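# Push carrier PC7 into rail tracks 13-18

## Task

Slide carrier PC7 into tracks 13 to 18 of the loading rails far enough that the lamp behind those tracks turns on, with the carrier resting down inside the tracks and staying there on its own rather than being held by the robot; then release it and move the gripper away.

## Robot and tools

Robot: two arms, left_arm and right_arm, each with a two-finger gripper and a wrist camera (cam_left_wrist, cam_right_wrist, both 672x504). Either arm may do the job; the idle one can be parked out of the way. Do not let the arms collide or press on each other.

Scene frame: origin on the table top midway between the arms, +x out over the table, +z up, left_arm on the +y side. Bases: left_arm at (-0.026, +0.245, 0), right_arm at (+0.029, -0.268, 0). The rails hold tracks 1 to 18, each labelled by a tile in front of it; seen from the robot side, track 1 is leftmost. PC7 sits loose in front of tracks 13-18 with its handle facing the robot.

Gripper frame: fingers extend along the gripper's +z axis and close along its y axis. end_effector_position is the point between the finger pads, roughly 1 cm short of the fingertips. Reported hand positions may be slightly wrong, more so at long reach, and arms tend to stop a centimetre or more from the command, usually low. Very small commands (a few mm) may produce no motion.

Row layout (used by execute_actions and move): one flat list of 16 numbers covering both arms, always all 16 even if one arm is idle: left x, y, z, qw, qx, qy, qz, opening, then the same eight for the right arm. x, y, z are an absolute target position of that gripper's end_effector_position in metres, scene frame; qw, qx, qy, qz is an absolute target orientation quaternion, w first, scene frame. Opening runs from -1 (closed) to +1 (fully open, 0.094 m). To hold an arm still, resend its exact last reported pose and desired opening; to keep an orientation, repeat the same quaternion each row rather than copying drifting reported values.

execute_actions(actions): a list of up to 15 actions; each action is a list of up to 15 rows, each row run for one 1/30 s control step; if fewer than 15 rows, the last row is held for the remaining steps. An empty list just returns state and images. An action is rejected for both arms if any target lies more than 0.6 m from that gripper's current position along any of its own axes; if the first action fails this against the last reported state, or any action is malformed, nothing runs. Each step, the command is clipped to within 70 mm and 16 degrees of the measured pose, so far targets need several actions; after an action the arm continues at most to its last clipped pose. Position takes priority over orientation if both cannot be met.

move(target, speed, blocking): target is one 16-number row of absolute poses as above; each gripper travels in a straight line toward it, both finishing together, lasting 0.5 to 10 s (cut off at 10 s). speed is the top path speed in m/s, 0.002 to 0.5, default 0.25; rotation is capped at twice that in rad/s. Paths ignore obstacles and the other arm; grippers lag, may stray and may overshoot speed near full extension. Faster contact hits harder, and a target set farther beyond a contact pushes harder. Opening is sent at the start. blocking=false returns after 0.5 s while motion continues; then use wait(0) to check, and call wait or stop before sending further rows or moves. The result adds a 'move:' line: ending such as done, off_target, moving, held or fault, plus limits (paced = pose clipped; held = some steps blocked, after which the arm may jump quickly), and each gripper's distance from its target.

wait(seconds): 0 to 10; lets the sim run with the last commands held; returns early when a running move ends. stop(): brakes a running move (needs stopping room; fingers continue). zoom_image(camera, region): region [x0, y0, x1, y1] pixels of that camera's latest image, origin top-left, at most 504x504. read_manual(section): only licence texts, default "licences". finished_scene(scene): ends the current scene by number; irreversible, so only call once the carrier is in place, released and the arm is clear.

Results: state line 'left_arm: … | right_arm: …' with each gripper's position and quat_wxyz; 'Hand target' lines show the pose each controller is driving toward; grip_measured shows finger opening on the command scale (last Joint positions number gives metres; readings may be off about 1 mm). Action calls also list per-step positions, with HELD marking steps where an arm was held back. 'pose unreachable' means the clearance check altered or blocked that arm's command. FAULT lines mean an arm stopped; MOTOR HOT warns from 85 °C, and at 100 °C an OVER-TEMPERATURE FAULT drops that arm. Joint torques carry offsets and noise. Camera calibration lines give K, distortion and T_world_to_cam, accurate to about 0.5 degree and a few mm.

Joint ranges (rad), base to gripper: -2.880..2.880, 0..3.142, 0..3.019, -1.693..1.571, -1.571..1.571, -2.094..2.094. Elbows stop just before straight.

Cautions: push the carrier gently and steadily, not by ramming; do not knock anything off the table (that ends the scene); avoid drops and slams. An arm blocked by an object keeps pushing until given a new command. Occasional external tugs or pushes on objects may occur. Finish with the carrier seated low in the tracks, lamp lit, gripper open and withdrawn.

Each tool is called after "Request:" as a command line: name --argument value for each argument, lists and objects as JSON in quotes; but a table of rows of numbers goes row by row, as --pt "numbers of a row", without its own name.

## Session

Request:
execute_actions --actions '[]'

Scene clock: 0.00 s.
left_arm: end_effector_position=(+0.4885, +0.3393, +0.4873) grip_measured=+1.000 end_effector_quat_wxyz=(+0.700, -0.062, +0.708, +0.069) | right_arm: end_effector_position=(+0.2901, -0.1856, +0.1391) grip_measured=+1.000 end_effector_quat_wxyz=(+0.252, -0.641, +0.724, +0.046)
Joint positions: left_arm=[ 0.013  1.058  1.048  0.    -0.007  0.011  0.094] | right_arm=[-0.031  0.818  0.564 -0.949 -0.374 -1.305  0.094]
Joint velocities: left_arm=[-0.015 -0.015 -0.002 -0.007  0.037  0.051  0.   ] | right_arm=[-0.015 -0.005 -0.012 -0.002  0.007 -0.007  0.   ]
Joint torques (N m, as the arm reports them, + toward a larger angle): no reading
Hand target (left_arm): +0.490, +0.340, +0.500; +0.707, -0.061, +0.701, +0.070
Hand target (right_arm): +0.297, -0.185, +0.149; +0.261, -0.641, +0.721, +0.039
camera_calibration (this result's frames):
cam_right_wrist: T_world_to_cam=[[0.948487, -0.178998, 0.261406, -0.344907], [-0.223582, -0.962761, 0.151993, -0.128478], [0.224465, -0.202609, -0.953187, 0.152376], [0, 0, 0, 1]] pos_world=[0.264211, -0.154559, 0.254931]

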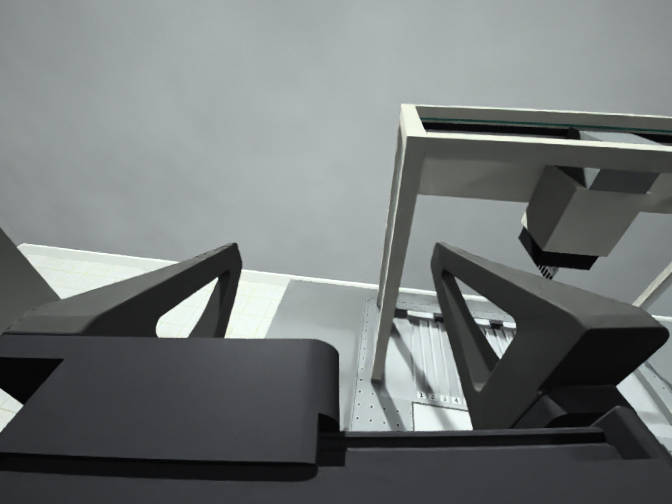

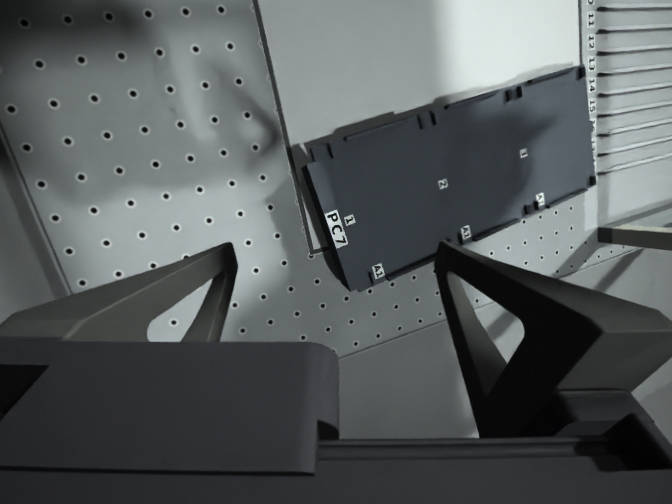

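Overview.

Request:
move --target '[0.2,0.3,0.35,0.40,0,0.91,0,1,0.40,-0.135,0.27,0.38,0,0.925,0,1]'

Request:
move --target '[0.2,0.3,0.35,0.40,0,0.91,0,1,0.52,-0.135,0.2,0.4,0,0.917,0,-1]'

Scene clock: 5.37 s.
left_arm: end_effector_position=(+0.2031, +0.2953, +0.3593) grip_measured=+1.000 end_effector_quat_wxyz=(+0.409, +0.006, +0.912, -0.001) | right_arm: end_effector_position=(+0.3931, -0.1435, +0.2424) grip_measured=+1.000 end_effector_quat_wxyz=(+0.367, -0.014, +0.930, -0.017)
Joint positions: left_arm=[ 0.307  0.472  0.913 -1.228  0.354  0.34   0.094] | right_arm=[ 0.375  0.938  0.805 -0.754  0.341  0.327  0.094]
Joint velocities: left_arm=[-0.005 -0.015 -0.022 -0.012 -0.007 -0.037  0.   ] | right_arm=[ 0.005 -0.015  0.027  0.002  0.051  0.066  0.   ]
Joint torques (N m, as the arm reports them, + toward a larger angle): left_arm=[1.03 0.24 7.23 1.18 0.22 0.07] | right_arm=[ 0.98 -2.25 17.06  0.94  0.33  0.09]
Hand target (left_arm): +0.199, +0.296, +0.351; +0.402, +0.004, +0.915, -0.001
Hand target (right_arm): +0.402, -0.137, +0.265; +0.378, -0.006, +0.926, -0.009
Off the commanded pose (left_arm): 0.011 m, 1 deg.
Off the commanded pose (right_arm): 0.030 m, 3 deg.
move: off_target (left_arm, right_arm)
camera_calibration (this result's frames):
cam_left_wrist: T_world_to_cam=[[-0.00931654, -0.999956, 0.00127747, 0.296147], [-0.974426, 0.00879184, -0.224536, 0.284493], [0.224515, -0.0033367, -0.974465, 0.427482], [0, 0, 0, 1]] pos_world=[0.184, 0.295059, 0.480067]
cam_right_wrist: T_world_to_cam=[[0.00766359, -0.998949, 0.0451868, -0.157463], [-0.99046, -0.0138005, -0.137108, 0.427038], [0.137588, -0.043705, -0.989525, 0.301976], [0, 0, 0, 1]] pos_world=[0.382623, -0.138207, 0.364479]

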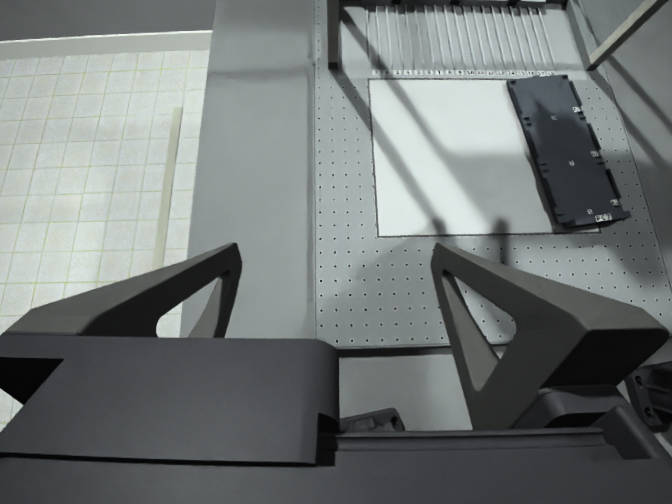

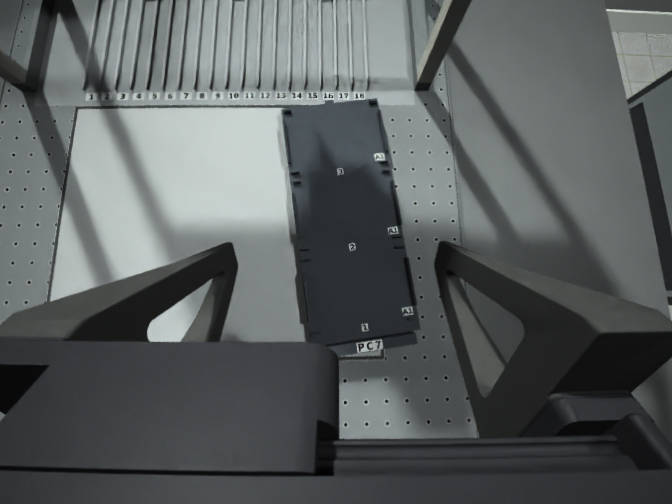

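Scene clock: 6.53 s.
left_arm: end_effector_position=(+0.2025, +0.2982, +0.3597) grip_measured=+1.000 end_effector_quat_wxyz=(+0.411, +0.003, +0.912, +0.001) | right_arm: end_effector_position=(+0.4953, -0.1412, +0.1703) grip_measured=-0.980 end_effector_quat_wxyz=(+0.369, +0.001, +0.930, -0.009)
Joint positions: left_arm=[ 0.325  0.472  0.913 -1.228  0.362  0.347  0.094] | right_arm=[ 0.252  1.276  0.84  -0.417  0.259  0.261  0.001]
Joint velocities: left_arm=[ 0.005  0.005 -0.002  0.002 -0.037 -0.037  0.   ] | right_arm=[-0.005 -0.015 -0.002  0.002  0.007  0.007  0.001]
Joint torques (N m, as the arm reports them, + toward a larger angle): left_arm=[1.05 0.5  7.05 1.29 0.22 0.07] | right_arm=[ 0.01 -6.83 15.94  2.57 -0.04 -0.23]
Hand target (left_arm): +0.200, +0.300, +0.350; +0.402, -0.000, +0.916, -0.000
Hand target (right_arm): +0.517, -0.135, +0.200; +0.400, +0.000, +0.916, +0.001
Off the commanded pose (left_arm): 0.010 m, 1 deg.
Off the commanded pose (right_arm): 0.039 m, 4 deg.
move: off_target (right_arm)
camera_calibration (this result's frames):
cam_left_wrist: T_world_to_cam=[[-0.00131408, -0.999999, 0.000395068, 0.297782], [-0.973922, 0.00119018, -0.22688, 0.286908], [0.226879, -0.000682904, -0.973923, 0.426475], [0, 0, 0, 1]] pos_world=[0.183059, 0.297731, 0.48033]
cam_right_wrist: T_world_to_cam=[[-0.0142207, -0.999714, 0.0192481, -0.137533], [-0.9899, 0.0113604, -0.141312, 0.522421], [0.141053, -0.0210633, -0.989778, 0.21827], [0, 0, 0, 1]] pos_world=[0.484401, -0.138831, 0.292511]

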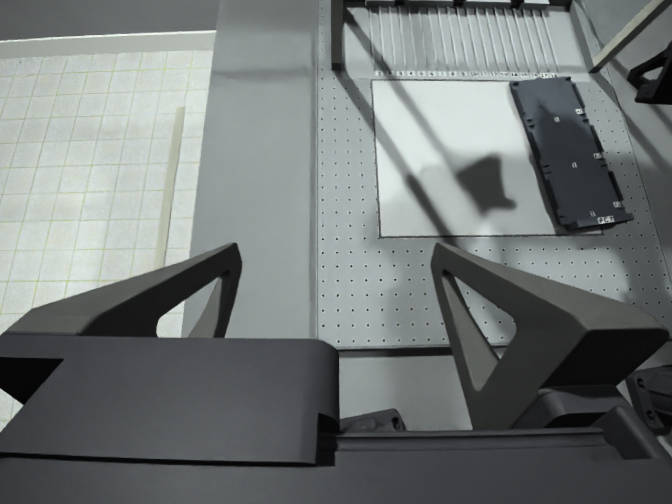

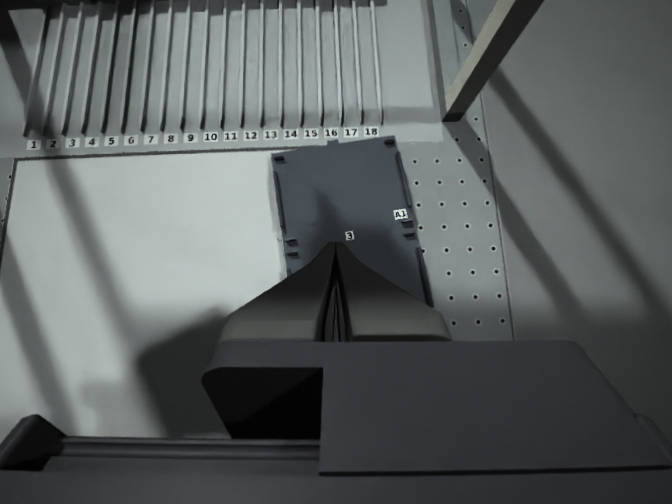

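Request:
move --target '[0.2,0.3,0.35,0.40,0,0.91,0,1,0.38,-0.32,0.08,0.25,0,0.968,0,-1]'

Request:
move --target '[0.2,0.3,0.35,0.40,0,0.91,0,1,0.38,-0.32,0.024,0.25,0,0.968,0,-1]' --speed 0.1

Request:
move --target '[0.2,0.3,0.35,0.40,0,0.91,0,1,0.38,-0.197,0.026,0.25,0,0.968,0,-1]' --speed 0.04

Request:
move --target '[0.2,0.3,0.35,0.40,0,0.91,0,1,0.38,-0.25,0.08,0.25,0,0.968,0,-1]'

Request:
move --target '[0.2,0.3,0.35,0.40,0,0.91,0,1,0.59,-0.27,0.09,0.35,0,0.937,0,-1]'

Scene clock: 13.83 s.
left_arm: end_effector_position=(+0.2025, +0.2982, +0.3597) grip_measured=+1.000 end_effector_quat_wxyz=(+0.411, +0.003, +0.912, +0.001) | right_arm: end_effector_position=(+0.3856, -0.3189, +0.0859) grip_measured=-0.980 end_effector_quat_wxyz=(+0.262, +0.013, +0.965, +0.009)
Joint positions: left_arm=[ 0.325  0.472  0.913 -1.228  0.362  0.347  0.094] | right_arm=[-0.298  1.107  0.552 -0.495 -0.108 -0.136  0.001]
Joint velocities: left_arm=[-0.015 -0.005 -0.012 -0.002 -0.037 -0.022  0.   ] | right_arm=[-0.015 -0.024 -0.017  0.002 -0.051 -0.066  0.   ]
Joint torques (N m, as the arm reports them, + toward a larger angle): left_arm=[1.02 0.48 7.05 1.3  0.22 0.08] | right_arm=[ 0.69 -4.58  9.95  0.73 -0.25 -0.22]
Hand target (left_arm): +0.200, +0.300, +0.350; +0.402, +0.000, +0.915, -0.000
Hand target (right_arm): +0.380, -0.316, +0.083; +0.253, +0.004, +0.967, +0.011
Off the commanded pose (left_arm): 0.010 m, 1 deg.
Off the commanded pose (right_arm): 0.008 m, 2 deg.
move: done
camera_calibration (this result's frames):
cam_left_wrist: T_world_to_cam=[[-0.00156694, -0.999999, 0.000109436, 0.297936], [-0.973922, 0.00150125, -0.22688, 0.286815], [0.22688, -0.000462089, -0.973923, 0.426409], [0, 0, 0, 1]] pos_world=[0.183059, 0.297702, 0.48033]
cam_right_wrist: T_world_to_cam=[[-0.0260888, -0.999431, -0.0213779, -0.306946], [-0.996232, 0.024224, 0.0832793, 0.391178], [-0.082714, 0.02347, -0.996297, 0.247456], [0, 0, 0, 1]] pos_world=[0.402164, -0.322055, 0.2074]

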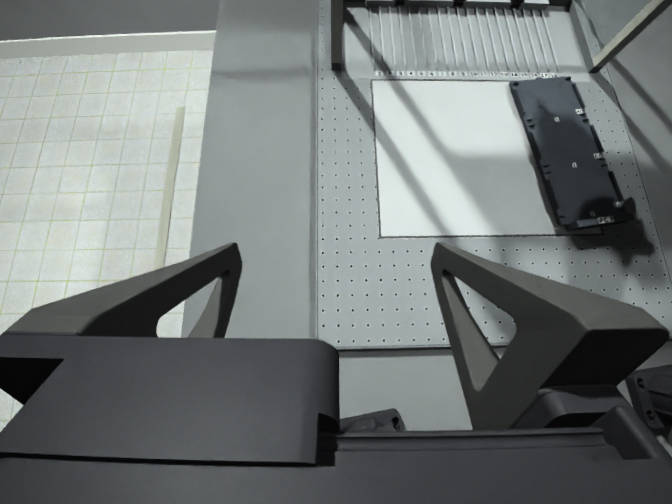

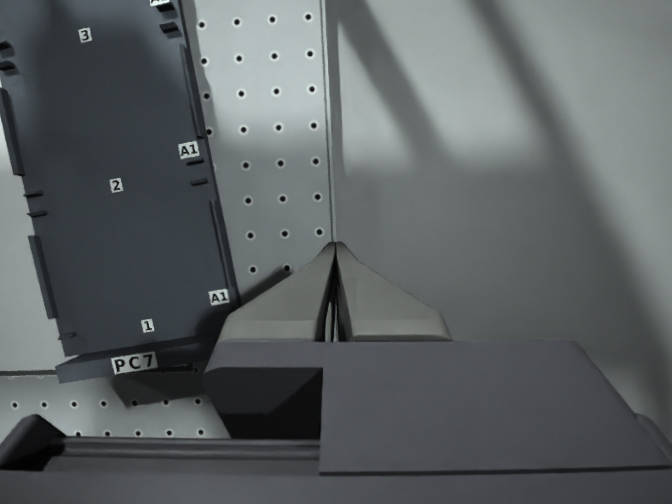

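Scene clock: 14.80 s.
left_arm: end_effector_position=(+0.2025, +0.2982, +0.3597) grip_measured=+1.000 end_effector_quat_wxyz=(+0.411, +0.003, +0.912, +0.001) | right_arm: end_effector_position=(+0.3780, -0.3194, +0.0282) grip_measured=-0.980 end_effector_quat_wxyz=(+0.247, +0.008, +0.969, +0.005)
Joint positions: left_arm=[ 0.325  0.472  0.913 -1.228  0.362  0.347  0.094] | right_arm=[-0.298  1.241  0.469 -0.31  -0.097 -0.153  0.001]
Joint velocities: left_arm=[-0.005  0.005  0.002  0.007 -0.037 -0.037  0.   ] | right_arm=[ 0.015 -0.005 -0.002 -0.012 -0.037 -0.007  0.   ]
Joint torques (N m, as the arm reports them, + toward a larger angle): left_arm=[1.04 0.48 7.04 1.3  0.22 0.08] | right_arm=[ 0.56 -4.01  8.35  2.29  0.06 -0.2 ]
Hand target (left_arm): +0.200, +0.300, +0.350; +0.402, +0.000, +0.915, -0.000
Hand target (right_arm): +0.379, -0.320, +0.025; +0.250, +0.000, +0.968, +0.000
Off the commanded pose (left_arm): 0.010 m, 1 deg.
Off the commanded pose (right_arm): 0.005 m, 1 deg.
move: done
camera_calibration (this result's frames):
cam_left_wrist: T_world_to_cam=[[-0.00156694, -0.999999, 0.000109436, 0.297936], [-0.973922, 0.00150125, -0.22688, 0.286815], [0.22688, -0.000462089, -0.973923, 0.426409], [0, 0, 0, 1]] pos_world=[0.183059, 0.297702, 0.48033]
cam_right_wrist: T_world_to_cam=[[-0.0174975, -0.999811, -0.0085188, -0.312622], [-0.993233, 0.0164027, 0.114978, 0.383927], [-0.114816, 0.010473, -0.993332, 0.197264], [0, 0, 0, 1]] pos_world=[0.398508, -0.320927, 0.149143]

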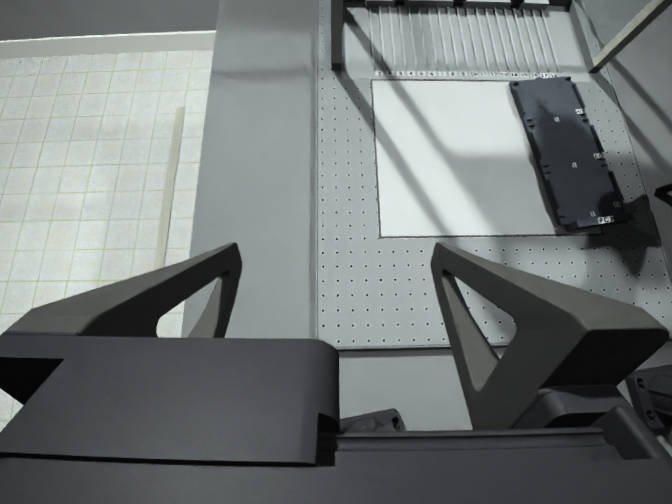

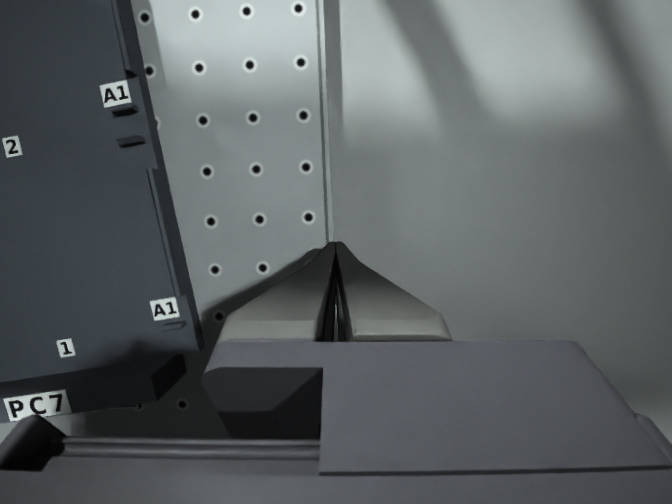

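Scene clock: 18.17 s.
left_arm: end_effector_position=(+0.2025, +0.2982, +0.3597) grip_measured=+1.000 end_effector_quat_wxyz=(+0.411, +0.003, +0.912, +0.001) | right_arm: end_effector_position=(+0.3733, -0.2063, +0.0253) grip_measured=-0.980 end_effector_quat_wxyz=(+0.245, -0.007, +0.969, -0.011)
Joint positions: left_arm=[ 0.325  0.472  0.913 -1.228  0.362  0.347  0.094] | right_arm=[ 0.137  1.244  0.464 -0.31   0.132  0.196  0.001]
Joint velocities: left_arm=[ 0.005 -0.005 -0.002  0.007 -0.022  0.007  0.   ] | right_arm=[-0.015 -0.024  0.002 -0.012 -0.007  0.037 -0.001]
Joint torques (N m, as the arm reports them, + toward a larger angle): left_arm=[1.01 0.47 7.05 1.3  0.22 0.07] | right_arm=[ 1.13 -3.52  9.97  1.64  0.09  0.12]
Hand target (left_arm): +0.200, +0.300, +0.350; +0.402, +0.000, +0.915, -0.000
Hand target (right_arm): +0.378, -0.202, +0.026; +0.247, -0.002, +0.969, -0.008
Off the commanded pose (left_arm): 0.010 m, 1 deg.
Off the commanded pose (right_arm): 0.011 m, 2 deg.
move: off_target (right_arm)
camera_calibration (this result's frames):
cam_left_wrist: T_world_to_cam=[[-0.00156694, -0.999999, 0.000109436, 0.297936], [-0.973922, 0.00150125, -0.22688, 0.286815], [0.22688, -0.000462089, -0.973923, 0.426409], [0, 0, 0, 1]] pos_world=[0.183059, 0.297702, 0.48033]
cam_right_wrist: T_world_to_cam=[[0.00287937, -0.999594, 0.0283622, -0.208146], [-0.993135, 0.000458259, 0.116975, 0.374356], [-0.116941, -0.0285043, -0.99273, 0.18544], [0, 0, 0, 1]] pos_world=[0.394071, -0.202947, 0.146205]

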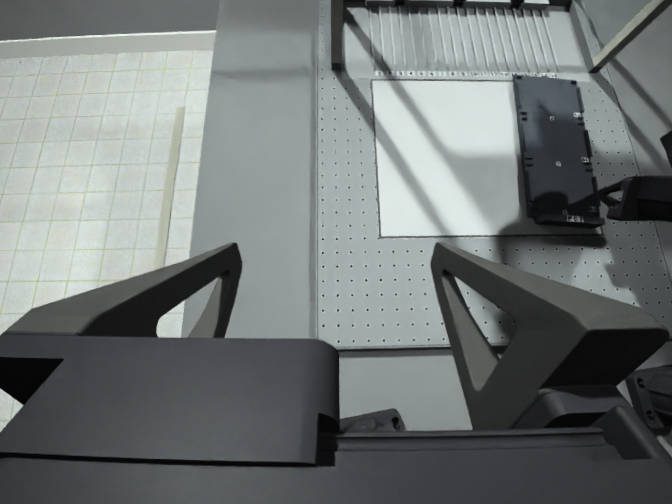

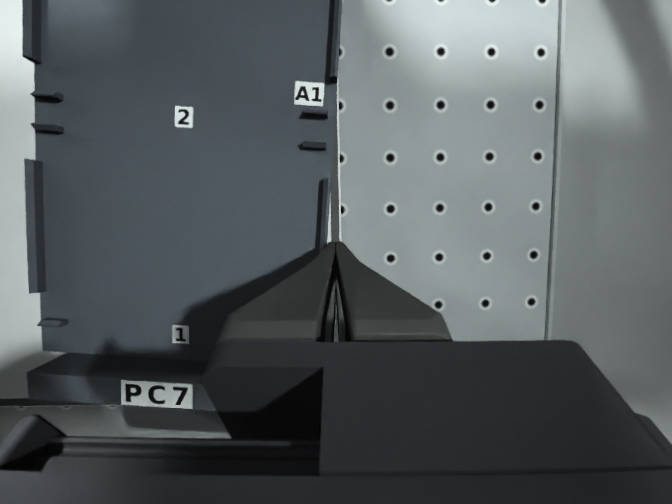

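Scene clock: 19.07 s.
left_arm: end_effector_position=(+0.2025, +0.2982, +0.3597) grip_measured=+1.000 end_effector_quat_wxyz=(+0.411, +0.003, +0.912, +0.001) | right_arm: end_effector_position=(+0.3656, -0.2494, +0.0625) grip_measured=-0.980 end_effector_quat_wxyz=(+0.240, +0.009, +0.971, +0.002)
Joint positions: left_arm=[ 0.325  0.472  0.913 -1.228  0.362  0.347  0.094] | right_arm=[-0.032  1.096  0.488 -0.479  0.034  0.082  0.001]
Joint velocities: left_arm=[ 0.005 -0.005 -0.022 -0.007 -0.037  0.007  0.   ] | right_arm=[ 0.005 -0.005  0.012 -0.002  0.037 -0.022 -0.001]
Joint torques (N m, as the arm reports them, + toward a larger angle): left_arm=[1.02 0.48 7.03 1.3  0.22 0.07] | right_arm=[ 0.16 -3.34 14.06  0.72 -0.16 -0.21]
Hand target (left_arm): +0.200, +0.300, +0.350; +0.402, +0.000, +0.915, -0.000
Hand target (right_arm): +0.381, -0.248, +0.079; +0.251, +0.001, +0.968, +0.003
Off the commanded pose (left_arm): 0.010 m, 1 deg.
Off the commanded pose (right_arm): 0.023 m, 2 deg.
move: off_target (right_arm)
camera_calibration (this result's frames):
cam_left_wrist: T_world_to_cam=[[-0.00156694, -0.999999, 0.000109436, 0.297936], [-0.973922, 0.00150125, -0.22688, 0.286815], [0.22688, -0.000462089, -0.973923, 0.426409], [0, 0, 0, 1]] pos_world=[0.183059, 0.297702, 0.48033]
cam_right_wrist: T_world_to_cam=[[-0.0203636, -0.999785, -0.00388516, -0.241806], [-0.991519, 0.019696, 0.128459, 0.36581], [-0.128355, 0.0064681, -0.991707, 0.232994], [0, 0, 0, 1]] pos_world=[0.38769, -0.250466, 0.183131]

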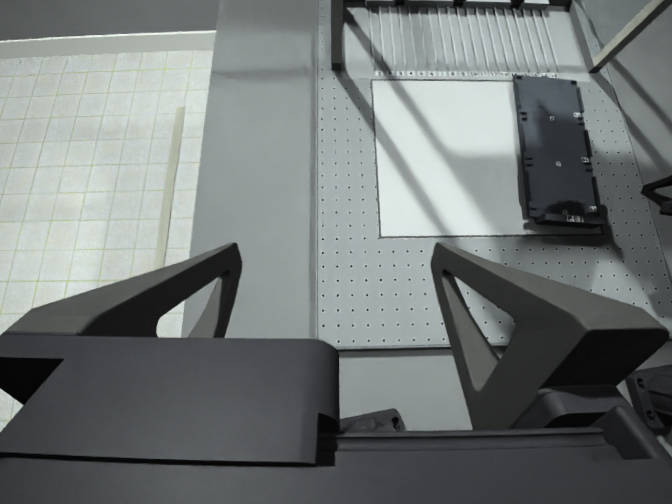

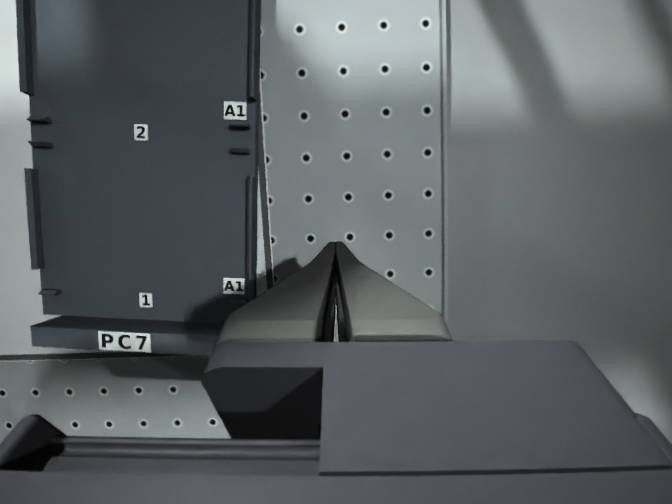

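Scene clock: 20.40 s.
left_arm: end_effector_position=(+0.2025, +0.2982, +0.3597) grip_measured=+1.000 end_effector_quat_wxyz=(+0.411, +0.003, +0.912, +0.001) | right_arm: end_effector_position=(+0.5682, -0.2656, +0.0745) grip_measured=-0.980 end_effector_quat_wxyz=(+0.328, +0.004, +0.945, +0.001)
Joint positions: left_arm=[ 0.325  0.472  0.913 -1.228  0.362  0.347  0.094] | right_arm=[-0.099  1.574  0.89  -0.219  0.005  0.013  0.001]
Joint velocities: left_arm=[-0.005 -0.005 -0.017 -0.002  0.066 -0.007  0.   ] | right_arm=[-0.005 -0.015 -0.017 -0.032 -0.037 -0.007  0.   ]
Joint torques (N m, as the arm reports them, + toward a larger angle): left_arm=[1.02 0.47 7.04 1.3  0.22 0.07] | right_arm=[-0.23 -9.1  13.55  2.44 -0.18 -0.22]
Hand target (left_arm): +0.200, +0.300, +0.350; +0.402, +0.000, +0.915, -0.000
Hand target (right_arm): +0.590, -0.268, +0.089; +0.350, -0.001, +0.937, -0.001
Off the commanded pose (left_arm): 0.010 m, 1 deg.
Off the commanded pose (right_arm): 0.027 m, 3 deg.
move: off_target (right_arm)
camera_calibration (this result's frames):
cam_left_wrist: T_world_to_cam=[[-0.00156694, -0.999999, 0.000109436, 0.297936], [-0.973922, 0.00150125, -0.22688, 0.286815], [0.22688, -0.000462089, -0.973923, 0.426409], [0, 0, 0, 1]] pos_world=[0.183059, 0.297702, 0.48033]
cam_right_wrist: T_world_to_cam=[[-0.0123934, -0.999923, -0.000606969, -0.258706], [-0.998443, 0.0124081, -0.0543847, 0.581133], [0.0543881, -0.0000679871, -0.99852, 0.165986], [0, 0, 0, 1]] pos_world=[0.567994, -0.265885, 0.197188]

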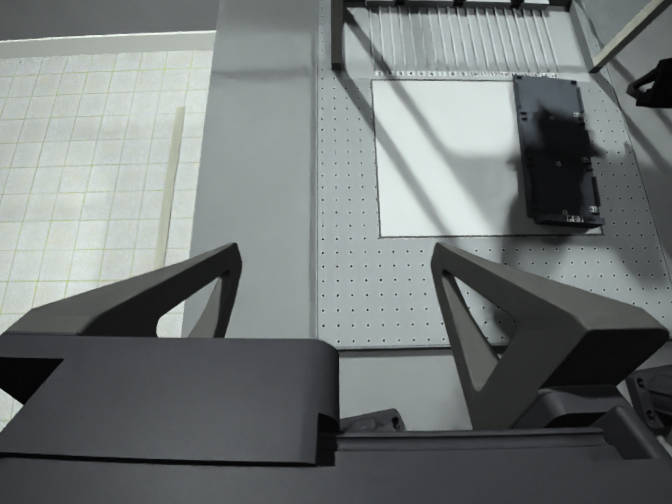

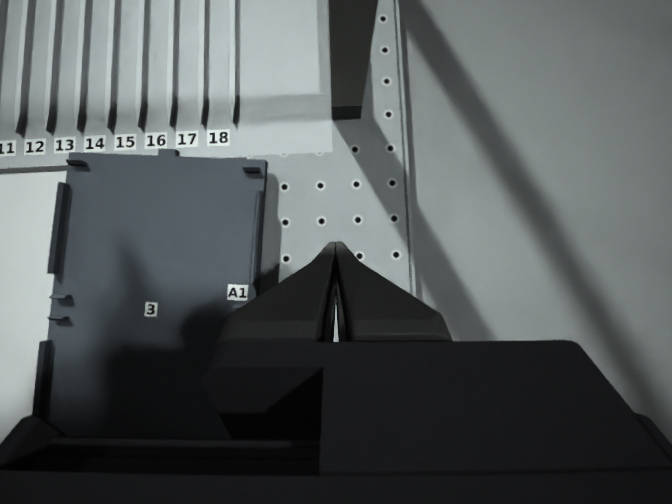

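Request:
move --target '[0.2,0.3,0.35,0.40,0,0.91,0,1,0.595,-0.26,0.022,0.35,0,0.937,0,-1]' --speed 0.1

Request:
move --target '[0.2,0.3,0.35,0.40,0,0.91,0,1,0.595,-0.193,0.022,0.35,0,0.937,0,-1]' --speed 0.03

Scene clock: 24.23 s.
left_arm: end_effector_position=(+0.2025, +0.2982, +0.3597) grip_measured=+1.000 end_effector_quat_wxyz=(+0.411, +0.003, +0.912, +0.001) | right_arm: end_effector_position=(+0.5908, -0.2629, +0.0250) grip_measured=-0.980 end_effector_quat_wxyz=(+0.344, +0.001, +0.939, +0.000)
Joint positions: left_arm=[ 0.325  0.472  0.913 -1.228  0.362  0.347  0.094] | right_arm=[-0.093  1.72   0.89  -0.039  0.009  0.012  0.001]
Joint velocities: left_arm=[-0.015 -0.015  0.027  0.007 -0.037 -0.037  0.   ] | right_arm=[-0.005  0.005  0.012 -0.012 -0.051 -0.066  0.001]
Joint torques (N m, as the arm reports them, + toward a larger angle): left_arm=[0.98 0.49 7.05 1.29 0.22 0.07] | right_arm=[  0.83 -10.9    8.89   2.58   0.13  -0.06]
Hand target (left_arm): +0.200, +0.300, +0.350; +0.402, +0.000, +0.915, -0.000
Hand target (right_arm): +0.594, -0.260, +0.022; +0.350, -0.000, +0.937, -0.001
Off the commanded pose (left_arm): 0.010 m, 1 deg.
Off the commanded pose (right_arm): 0.006 m, 1 deg.
move: done
camera_calibration (this result's frames):
cam_left_wrist: T_world_to_cam=[[-0.00156694, -0.999999, 0.000109436, 0.297936], [-0.973922, 0.00150125, -0.22688, 0.286815], [0.22688, -0.000462089, -0.973923, 0.426409], [0, 0, 0, 1]] pos_world=[0.183059, 0.297702, 0.48033]
cam_right_wrist: T_world_to_cam=[[-0.00827405, -0.999964, 0.00187839, -0.2582], [-0.996061, 0.0080759, -0.0882967, 0.599233], [0.0882784, -0.00260157, -0.996092, 0.0945952], [0, 0, 0, 1]] pos_world=[0.586386, -0.262784, 0.147621]

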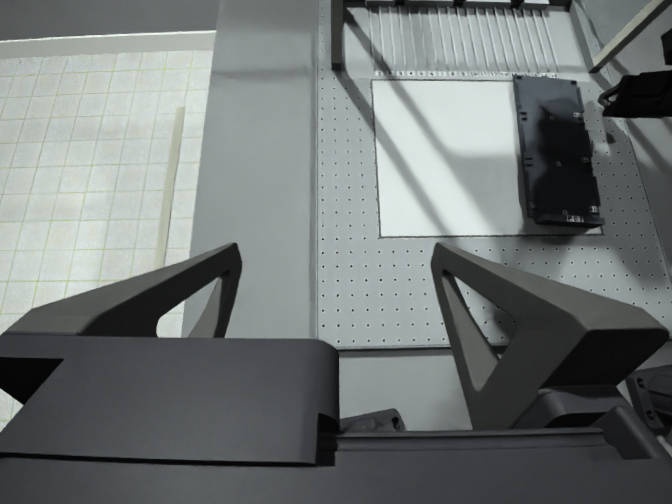

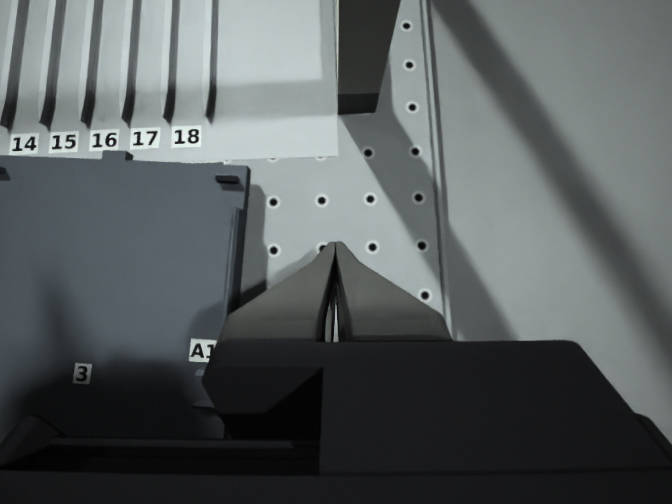

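Scene clock: 26.87 s.
left_arm: end_effector_position=(+0.2025, +0.2982, +0.3597) grip_measured=+1.000 end_effector_quat_wxyz=(+0.411, +0.003, +0.912, +0.001) | right_arm: end_effector_position=(+0.5867, -0.2025, +0.0258) grip_measured=-0.980 end_effector_quat_wxyz=(+0.347, -0.003, +0.938, -0.008)
Joint positions: left_arm=[ 0.325  0.472  0.913 -1.228  0.362  0.347  0.094] | right_arm=[ 0.046  1.72   0.89  -0.039  0.11   0.103  0.001]
Joint velocities: left_arm=[-0.005 -0.005  0.012  0.002 -0.007  0.051  0.   ] | right_arm=[ 0.005 -0.005 -0.007  0.012  0.007 -0.022 -0.   ]
Joint torques (N m, as the arm reports them, + toward a larger angle): left_arm=[1.01 0.51 7.05 1.29 0.22 0.07] | right_arm=[ 1.5  -9.84 10.53  2.08  0.04  0.11]
Hand target (left_arm): +0.200, +0.300, +0.350; +0.402, +0.000, +0.915, -0.000
Hand target (right_arm): +0.594, -0.194, +0.022; +0.349, -0.001, +0.937, -0.003
Off the commanded pose (left_arm): 0.010 m, 1 deg.
Off the commanded pose (right_arm): 0.013 m, 1 deg.
move: off_target (right_arm)
camera_calibration (this result's frames):
cam_left_wrist: T_world_to_cam=[[-0.00156694, -0.999999, 0.000109436, 0.297936], [-0.973922, 0.00150125, -0.22688, 0.286815], [0.22688, -0.000462089, -0.973923, 0.426409], [0, 0, 0, 1]] pos_world=[0.183059, 0.297702, 0.48033]
cam_right_wrist: T_world_to_cam=[[-0.00478526, -0.999794, 0.0197275, -0.200313], [-0.995447, 0.00288465, -0.0952691, 0.593492], [0.0951926, -0.0200936, -0.995256, 0.0882817], [0, 0, 0, 1]] pos_world=[0.581428, -0.200209, 0.148356]

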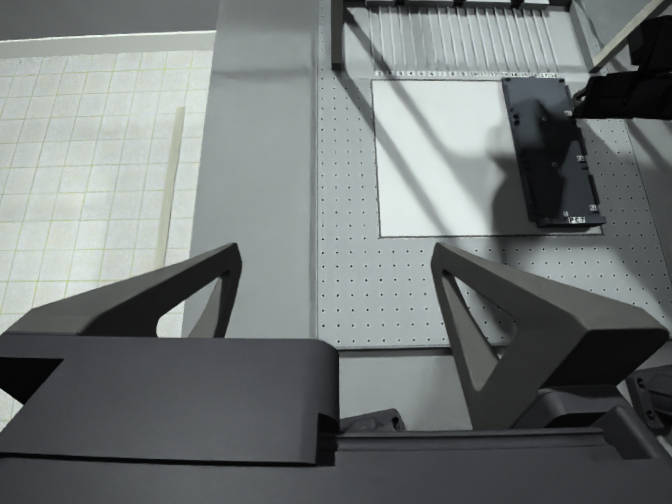

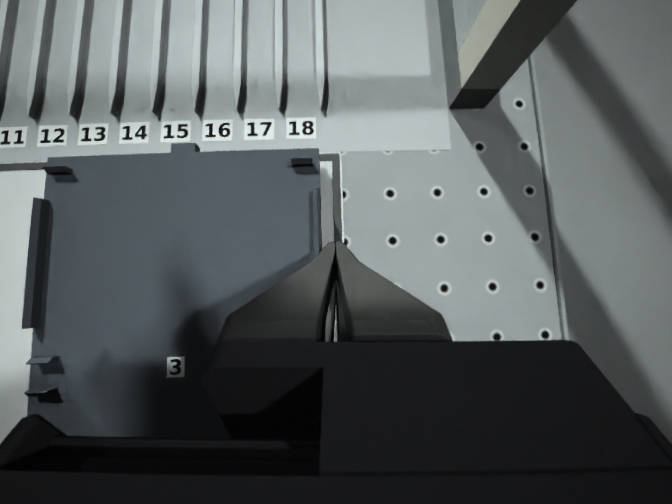

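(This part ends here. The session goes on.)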